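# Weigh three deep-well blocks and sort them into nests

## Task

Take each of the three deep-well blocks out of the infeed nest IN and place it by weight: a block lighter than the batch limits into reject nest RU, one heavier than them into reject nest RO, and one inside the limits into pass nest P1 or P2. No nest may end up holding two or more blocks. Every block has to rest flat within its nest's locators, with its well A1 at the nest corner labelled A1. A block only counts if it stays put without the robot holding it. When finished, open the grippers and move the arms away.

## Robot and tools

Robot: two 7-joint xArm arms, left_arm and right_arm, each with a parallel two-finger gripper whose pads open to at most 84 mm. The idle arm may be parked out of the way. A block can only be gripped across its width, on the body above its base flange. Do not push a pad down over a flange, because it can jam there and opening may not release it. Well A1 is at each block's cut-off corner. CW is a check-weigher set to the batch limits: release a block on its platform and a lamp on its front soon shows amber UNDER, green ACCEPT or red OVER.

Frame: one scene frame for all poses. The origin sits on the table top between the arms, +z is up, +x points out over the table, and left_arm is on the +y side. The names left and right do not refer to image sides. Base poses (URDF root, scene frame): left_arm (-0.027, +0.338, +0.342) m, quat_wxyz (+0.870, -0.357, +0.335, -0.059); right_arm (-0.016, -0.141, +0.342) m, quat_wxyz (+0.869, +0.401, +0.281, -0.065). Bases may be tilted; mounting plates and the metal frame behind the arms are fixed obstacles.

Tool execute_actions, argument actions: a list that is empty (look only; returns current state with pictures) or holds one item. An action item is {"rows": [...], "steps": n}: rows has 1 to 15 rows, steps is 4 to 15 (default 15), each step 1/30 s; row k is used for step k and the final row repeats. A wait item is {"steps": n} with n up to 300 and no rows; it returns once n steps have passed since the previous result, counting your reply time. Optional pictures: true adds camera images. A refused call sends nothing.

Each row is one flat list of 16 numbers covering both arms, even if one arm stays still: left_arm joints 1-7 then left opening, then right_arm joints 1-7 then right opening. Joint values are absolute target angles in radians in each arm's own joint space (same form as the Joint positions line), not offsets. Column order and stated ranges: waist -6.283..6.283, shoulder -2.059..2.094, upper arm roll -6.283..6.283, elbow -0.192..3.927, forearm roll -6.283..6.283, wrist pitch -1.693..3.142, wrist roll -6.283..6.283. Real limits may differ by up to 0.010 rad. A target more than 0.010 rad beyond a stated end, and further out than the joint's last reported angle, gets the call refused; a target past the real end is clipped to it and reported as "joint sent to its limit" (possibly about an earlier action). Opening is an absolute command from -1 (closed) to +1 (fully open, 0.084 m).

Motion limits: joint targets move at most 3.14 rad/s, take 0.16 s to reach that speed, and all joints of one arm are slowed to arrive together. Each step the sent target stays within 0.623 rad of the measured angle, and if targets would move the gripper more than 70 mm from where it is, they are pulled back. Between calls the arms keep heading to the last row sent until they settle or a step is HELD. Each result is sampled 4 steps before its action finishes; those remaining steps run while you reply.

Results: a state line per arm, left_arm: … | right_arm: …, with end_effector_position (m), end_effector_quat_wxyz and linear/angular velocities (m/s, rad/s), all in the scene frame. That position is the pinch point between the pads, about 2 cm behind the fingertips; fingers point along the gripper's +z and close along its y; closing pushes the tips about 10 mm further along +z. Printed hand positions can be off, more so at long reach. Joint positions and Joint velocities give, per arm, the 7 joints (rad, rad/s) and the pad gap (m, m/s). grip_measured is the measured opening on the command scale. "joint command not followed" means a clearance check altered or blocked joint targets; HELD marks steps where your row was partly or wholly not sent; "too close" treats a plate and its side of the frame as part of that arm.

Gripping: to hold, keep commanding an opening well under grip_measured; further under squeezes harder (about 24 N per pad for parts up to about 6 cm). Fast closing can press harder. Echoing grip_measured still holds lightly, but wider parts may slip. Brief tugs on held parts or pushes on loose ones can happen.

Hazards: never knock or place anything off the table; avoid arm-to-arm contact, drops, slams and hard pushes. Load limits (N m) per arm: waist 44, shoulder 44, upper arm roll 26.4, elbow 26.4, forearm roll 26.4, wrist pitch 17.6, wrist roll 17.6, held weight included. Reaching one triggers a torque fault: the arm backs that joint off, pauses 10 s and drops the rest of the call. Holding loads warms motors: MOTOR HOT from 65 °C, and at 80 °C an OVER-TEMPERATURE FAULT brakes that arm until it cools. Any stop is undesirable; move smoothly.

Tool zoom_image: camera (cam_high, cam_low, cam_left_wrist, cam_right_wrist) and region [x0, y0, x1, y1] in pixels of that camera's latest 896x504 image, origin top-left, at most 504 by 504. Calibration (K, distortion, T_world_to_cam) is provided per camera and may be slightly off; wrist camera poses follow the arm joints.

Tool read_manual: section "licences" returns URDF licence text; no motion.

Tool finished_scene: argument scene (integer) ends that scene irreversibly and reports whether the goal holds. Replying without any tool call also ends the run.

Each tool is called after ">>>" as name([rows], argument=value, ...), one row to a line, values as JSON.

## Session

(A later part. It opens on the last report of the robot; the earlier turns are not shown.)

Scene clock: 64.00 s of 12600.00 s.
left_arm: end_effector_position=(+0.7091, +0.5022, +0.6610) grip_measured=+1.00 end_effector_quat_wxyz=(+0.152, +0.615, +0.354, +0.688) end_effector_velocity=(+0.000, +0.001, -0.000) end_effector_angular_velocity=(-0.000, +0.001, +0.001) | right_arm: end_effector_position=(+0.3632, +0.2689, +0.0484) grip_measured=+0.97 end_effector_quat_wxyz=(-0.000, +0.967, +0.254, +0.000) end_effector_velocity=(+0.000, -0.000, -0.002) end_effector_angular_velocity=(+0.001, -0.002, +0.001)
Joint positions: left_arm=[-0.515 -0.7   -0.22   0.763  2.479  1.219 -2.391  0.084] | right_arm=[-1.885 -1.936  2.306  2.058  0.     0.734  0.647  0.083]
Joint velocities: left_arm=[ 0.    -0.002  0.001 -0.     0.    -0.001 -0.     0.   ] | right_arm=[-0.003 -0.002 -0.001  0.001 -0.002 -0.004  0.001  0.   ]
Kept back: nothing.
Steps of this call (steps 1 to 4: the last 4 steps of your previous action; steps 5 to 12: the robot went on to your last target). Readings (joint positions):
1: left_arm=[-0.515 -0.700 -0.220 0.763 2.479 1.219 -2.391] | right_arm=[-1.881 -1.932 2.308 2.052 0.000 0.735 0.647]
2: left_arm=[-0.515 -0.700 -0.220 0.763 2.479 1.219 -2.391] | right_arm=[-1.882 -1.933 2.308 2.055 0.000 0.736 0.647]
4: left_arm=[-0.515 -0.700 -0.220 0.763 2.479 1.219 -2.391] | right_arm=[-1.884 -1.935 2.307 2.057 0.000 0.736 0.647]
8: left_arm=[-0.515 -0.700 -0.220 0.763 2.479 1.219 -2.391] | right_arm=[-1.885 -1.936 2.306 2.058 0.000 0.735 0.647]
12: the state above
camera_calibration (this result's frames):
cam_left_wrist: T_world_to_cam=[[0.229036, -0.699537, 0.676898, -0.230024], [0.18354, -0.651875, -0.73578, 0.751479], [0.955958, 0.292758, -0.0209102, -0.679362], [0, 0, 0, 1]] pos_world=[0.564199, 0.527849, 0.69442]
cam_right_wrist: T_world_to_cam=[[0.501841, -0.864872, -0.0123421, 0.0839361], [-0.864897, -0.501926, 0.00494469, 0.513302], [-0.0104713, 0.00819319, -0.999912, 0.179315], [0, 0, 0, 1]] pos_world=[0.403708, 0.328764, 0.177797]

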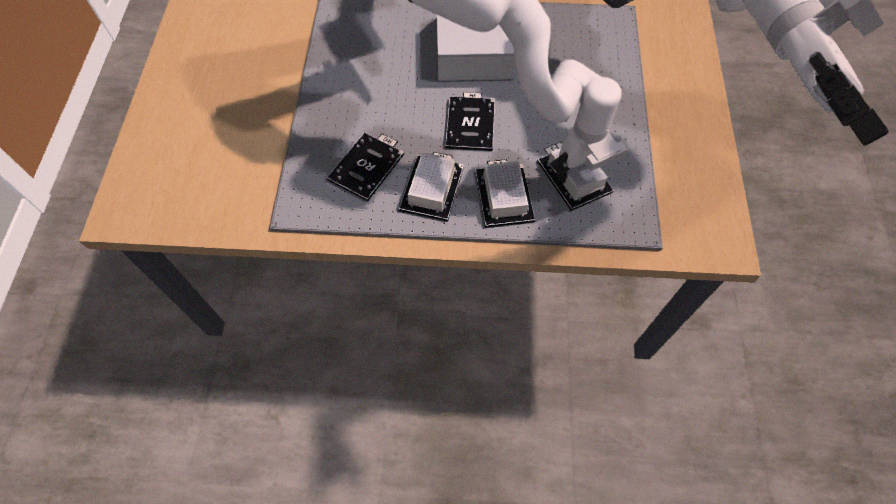

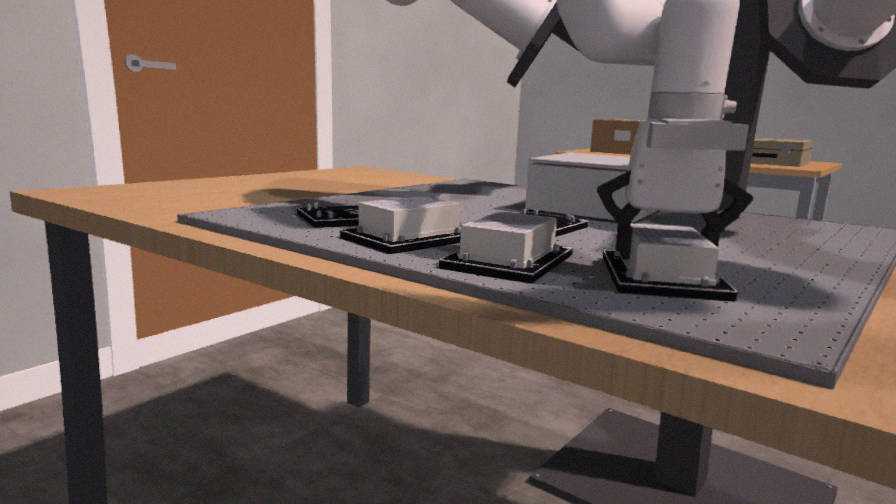

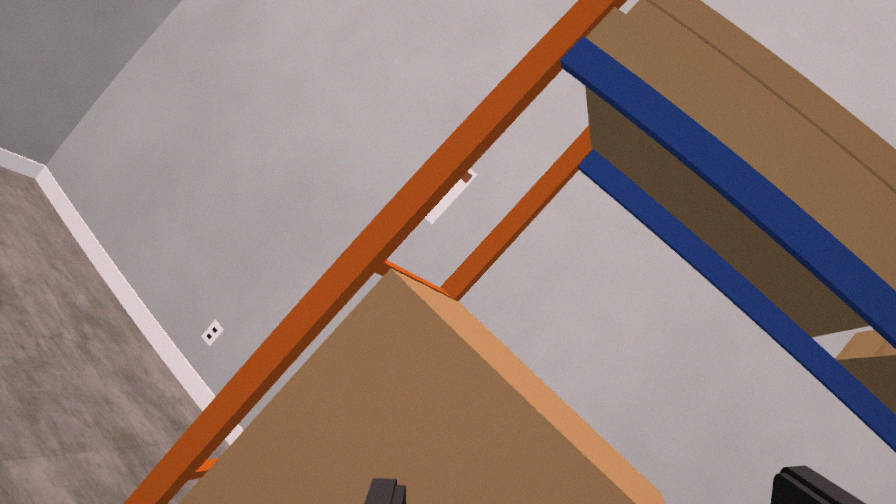

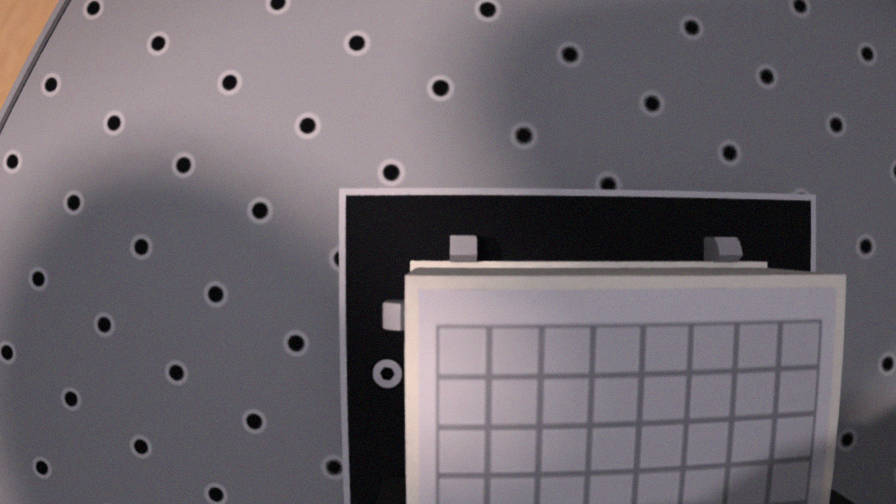

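>>> execute_actions([
  {"rows":[[-0.515,-0.7,-0.22,0.763,2.479,1.219,-2.391,1,-1.886,-1.9365,2.306,2.058,0,0.7338,0.647,1]],"steps":10},
])

>>> execute_actions([
  {"rows":[[-0.515,-0.7,-0.22,0.763,2.479,1.219,-2.391,1,-1.875,-1.927,2.310,2.046,0,0.7357,0.647,1],[-0.515,-0.7,-0.22,0.763,2.479,1.219,-2.391,1,-1.875,-1.927,2.310,2.046,0,0.7357,0.647,1],[-0.515,-0.7,-0.22,0.763,2.479,1.219,-2.391,1,-1.864,-1.917,2.314,2.033,0,0.7377,0.647,1],[-0.515,-0.7,-0.22,0.763,2.479,1.219,-2.391,1,-1.864,-1.917,2.314,2.033,0,0.7377,0.647,1],[-0.515,-0.7,-0.22,0.763,2.479,1.219,-2.391,1,-1.8524,-1.9075,2.3177,2.0208,0,0.7396,0.647,1],[-0.515,-0.7,-0.22,0.763,2.479,1.219,-2.391,1,-1.8524,-1.9075,2.3177,2.0208,0,0.7396,0.647,1],[-0.515,-0.7,-0.22,0.763,2.479,1.219,-2.391,1,-1.82,-1.88,2.3285,1.986,0,0.745,0.647,1],[-0.515,-0.7,-0.22,0.763,2.479,1.219,-2.391,1,-1.82,-1.88,2.3285,1.986,0,0.745,0.647,1],[-0.515,-0.7,-0.22,0.763,2.479,1.219,-2.391,1,-1.787,-1.851,2.339,1.953,0,0.751,0.647,1]],"steps":15},
])

>>> execute_actions([
  {"rows":[[-0.515,-0.7,-0.22,0.763,2.479,1.219,-2.391,1,-1.45,-1.52,2.41,1.4,0,0.62,0.72,1]],"steps":15},
])

>>> execute_actions(actions=[])

Scene clock: 64.93 s of 12600.00 s.
left_arm: end_effector_position=(+0.7091, +0.5022, +0.6610) grip_measured=+1.00 end_effector_quat_wxyz=(+0.152, +0.615, +0.354, +0.688) end_effector_velocity=(-0.000, -0.001, +0.000) end_effector_angular_velocity=(+0.000, -0.000, -0.003) | right_arm: end_effector_position=(+0.3621, +0.2677, +0.0458) grip_measured=+1.00 end_effector_quat_wxyz=(+0.001, +0.967, +0.255, -0.001) end_effector_velocity=(-0.011, -0.009, -0.014) end_effector_angular_velocity=(-0.026, +0.019, +0.004)
Joint positions: left_arm=[-0.515 -0.7   -0.22   0.763  2.479  1.219 -2.391  0.084] | right_arm=[-1.888 -1.938  2.306  2.057 -0.     0.732  0.647  0.084]
Joint velocities: left_arm=[ 0.     0.001 -0.001  0.     0.    -0.002  0.     0.   ] | right_arm=[-0.009 -0.012  0.005 -0.012 -0.     0.005  0.001  0.003]
Steps of this call (steps 1 to 15: the robot went on to your last target; steps 16 to 22: nothing new was sent; steps 23 to 28: the first 6 steps of this action). Readings (joint positions):
23: left_arm=[-0.515 -0.700 -0.220 0.763 2.479 1.219 -2.391] | right_arm=[-1.886 -1.936 2.306 2.058 -0.000 0.734 0.647]
24: left_arm=[-0.515 -0.700 -0.220 0.763 2.479 1.219 -2.391] | right_arm=[-1.886 -1.936 2.306 2.058 -0.000 0.734 0.647]
26: left_arm=[-0.515 -0.700 -0.220 0.763 2.479 1.219 -2.391] | right_arm=[-1.887 -1.937 2.306 2.058 -0.000 0.732 0.647]
28: the state above

Scene clock: 65.43 s of 12600.00 s.
left_arm: end_effector_position=(+0.7091, +0.5022, +0.6610) grip_measured=+1.00 end_effector_quat_wxyz=(+0.152, +0.615, +0.354, +0.688) end_effector_velocity=(-0.000, +0.001, +0.000) end_effector_angular_velocity=(-0.000, -0.001, +0.001) | right_arm: end_effector_position=(+0.3613, +0.2684, +0.0827) grip_measured=+1.00 end_effector_quat_wxyz=(-0.000, +0.967, +0.255, -0.000) end_effector_velocity=(+0.013, +0.048, +0.221) end_effector_angular_velocity=(+0.129, -0.063, +0.015)
Joint positions: left_arm=[-0.515 -0.7   -0.22   0.763  2.479  1.219 -2.391  0.084] | right_arm=[-1.805 -1.867  2.334  1.969 -0.     0.748  0.647  0.084]
Joint velocities: left_arm=[-0.    -0.001  0.     0.     0.    -0.     0.     0.   ] | right_arm=[ 0.403  0.346  0.117 -0.319 -0.001  0.056  0.001  0.   ]
Steps of this call (steps 1 to 4: the last 4 steps of your previous action; steps 5 to 15: the first 11 steps of this action). Readings (joint positions):
5: left_arm=[-0.515 -0.700 -0.220 0.763 2.479 1.219 -2.391] | right_arm=[-1.887 -1.937 2.306 2.057 -0.000 0.733 0.647]
6: left_arm=[-0.515 -0.700 -0.220 0.763 2.479 1.219 -2.391] | right_arm=[-1.884 -1.934 2.307 2.053 -0.000 0.734 0.647]
8: left_arm=[-0.515 -0.700 -0.220 0.763 2.479 1.219 -2.391] | right_arm=[-1.874 -1.926 2.311 2.043 -0.000 0.736 0.647]
12: left_arm=[-0.515 -0.700 -0.220 0.763 2.479 1.219 -2.391] | right_arm=[-1.847 -1.902 2.320 2.013 -0.000 0.741 0.647]
15: the state above

Scene clock: 65.93 s of 12600.00 s.
left_arm: end_effector_position=(+0.7091, +0.5022, +0.6610) grip_measured=+1.00 end_effector_quat_wxyz=(+0.152, +0.615, +0.354, +0.688) end_effector_velocity=(-0.000, +0.001, -0.000) end_effector_angular_velocity=(+0.000, +0.000, +0.002) | right_arm: end_effector_position=(+0.3246, +0.2293, +0.1960) grip_measured=+1.00 end_effector_quat_wxyz=(-0.029, +0.972, +0.234, +0.011) end_effector_velocity=(-0.196, -0.105, +0.189) end_effector_angular_velocity=(+0.110, +0.056, +0.064)
Joint positions: left_arm=[-0.515 -0.7   -0.22   0.763  2.479  1.219 -2.391  0.084] | right_arm=[-1.474 -1.543  2.404  1.452  0.     0.631  0.713  0.084]
Joint velocities: left_arm=[-0.    -0.001  0.001 -0.001 -0.     0.001  0.     0.   ] | right_arm=[ 0.668  0.626  0.185 -1.054 -0.002 -0.223  0.135  0.   ]
Steps of this call (steps 1 to 4: the last 4 steps of your previous action; steps 5 to 15: the first 11 steps of this action). Readings (joint positions):
5: left_arm=[-0.515 -0.700 -0.220 0.763 2.479 1.219 -2.391] | right_arm=[-1.785 -1.849 2.339 1.955 0.000 0.750 0.647]
6: left_arm=[-0.515 -0.700 -0.220 0.763 2.479 1.219 -2.391] | right_arm=[-1.781 -1.845 2.340 1.942 -0.000 0.746 0.649]
8: left_arm=[-0.515 -0.700 -0.220 0.763 2.479 1.219 -2.391] | right_arm=[-1.742 -1.807 2.351 1.863 -0.000 0.727 0.658]
12: left_arm=[-0.515 -0.700 -0.220 0.763 2.479 1.219 -2.391] | right_arm=[-1.575 -1.641 2.382 1.606 0.000 0.666 0.693]
15: the state above

Scene clock: 66.07 s of 12600.00 s.
left_arm: end_effector_position=(+0.7091, +0.5022, +0.6610) grip_measured=+1.00 end_effector_quat_wxyz=(+0.152, +0.615, +0.354, +0.688) end_effector_velocity=(-0.000, -0.000, -0.000) end_effector_angular_velocity=(+0.000, +0.000, -0.000) | right_arm: end_effector_position=(+0.3150, +0.2215, +0.1990) grip_measured=+1.00 end_effector_quat_wxyz=(-0.027, +0.972, +0.235, +0.008) end_effector_velocity=(+0.007, -0.059, -0.063) end_effector_angular_velocity=(-0.129, +0.036, -0.048)
Joint positions: left_arm=[-0.515 -0.7   -0.22   0.763  2.479  1.219 -2.391  0.084] | right_arm=[-1.449 -1.521  2.412  1.403 -0.     0.621  0.72   0.084]
Joint velocities: left_arm=[ 0. -0.  0. -0. -0. -0.  0.  0.] | right_arm=[-0.05  -0.03  -0.039 -0.081  0.001 -0.004  0.007 -0.   ]
Kept back: nothing.
Steps of this call (steps 1 to 4: the last 4 steps of your previous action). Readings (joint positions):
1: left_arm=[-0.515 -0.700 -0.220 0.763 2.479 1.219 -2.391] | right_arm=[-1.457 -1.528 2.409 1.425 -0.000 0.625 0.717]
2: left_arm=[-0.515 -0.700 -0.220 0.763 2.479 1.219 -2.391] | right_arm=[-1.450 -1.521 2.412 1.412 -0.000 0.622 0.718]
4: the state above
camera_calibration (this result's frames):
cam_left_wrist: T_world_to_cam=[[0.229036, -0.699537, 0.676898, -0.230024], [0.18354, -0.651876, -0.735779, 0.751479], [0.955958, 0.292757, -0.02091, -0.679362], [0, 0, 0, 1]] pos_world=[0.564199, 0.527849, 0.694421]
cam_right_wrist: T_world_to_cam=[[0.467394, -0.881935, -0.0611013, 0.0933256], [-0.884015, -0.466868, -0.0234915, 0.450998], [-0.0078083, 0.0649943, -0.997855, 0.315945], [0, 0, 0, 1]] pos_world=[0.357536, 0.272329, 0.331564]

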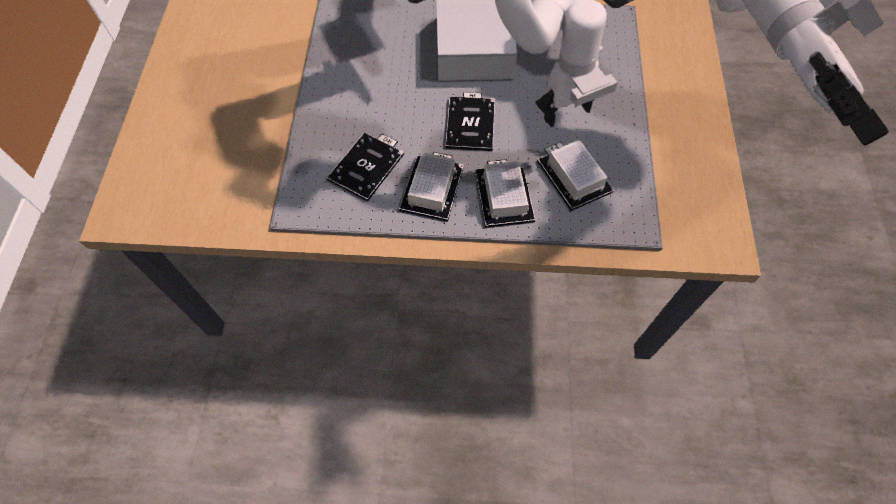

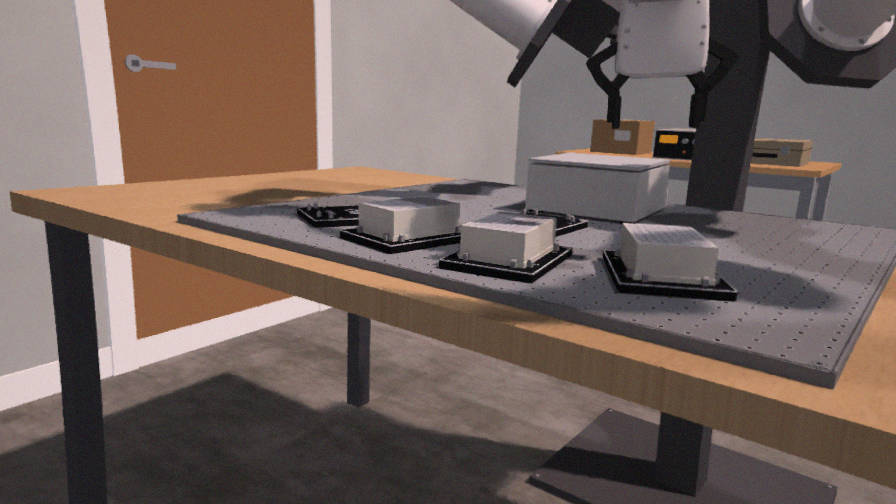

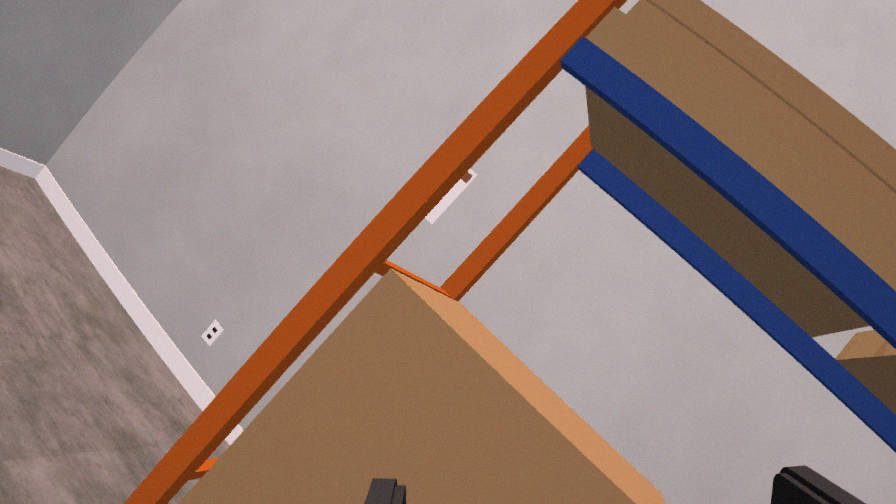

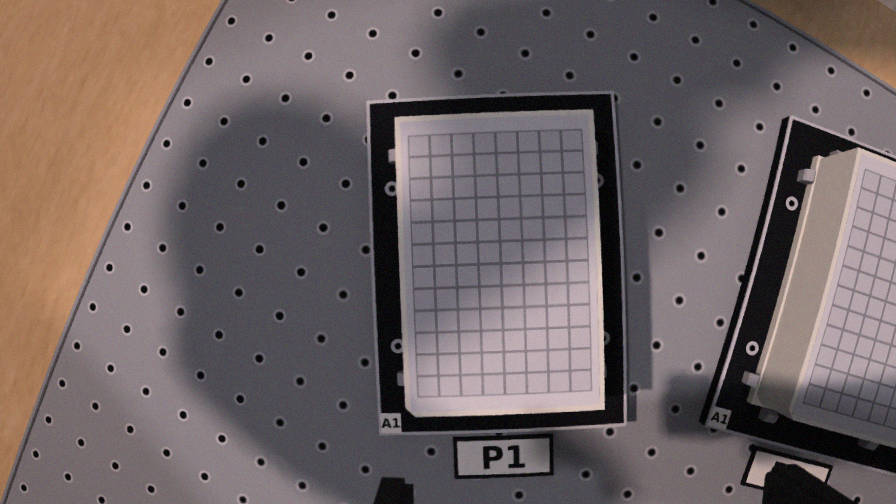

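>>> finished_scene(scene=2)

The scene is finished: the task was done.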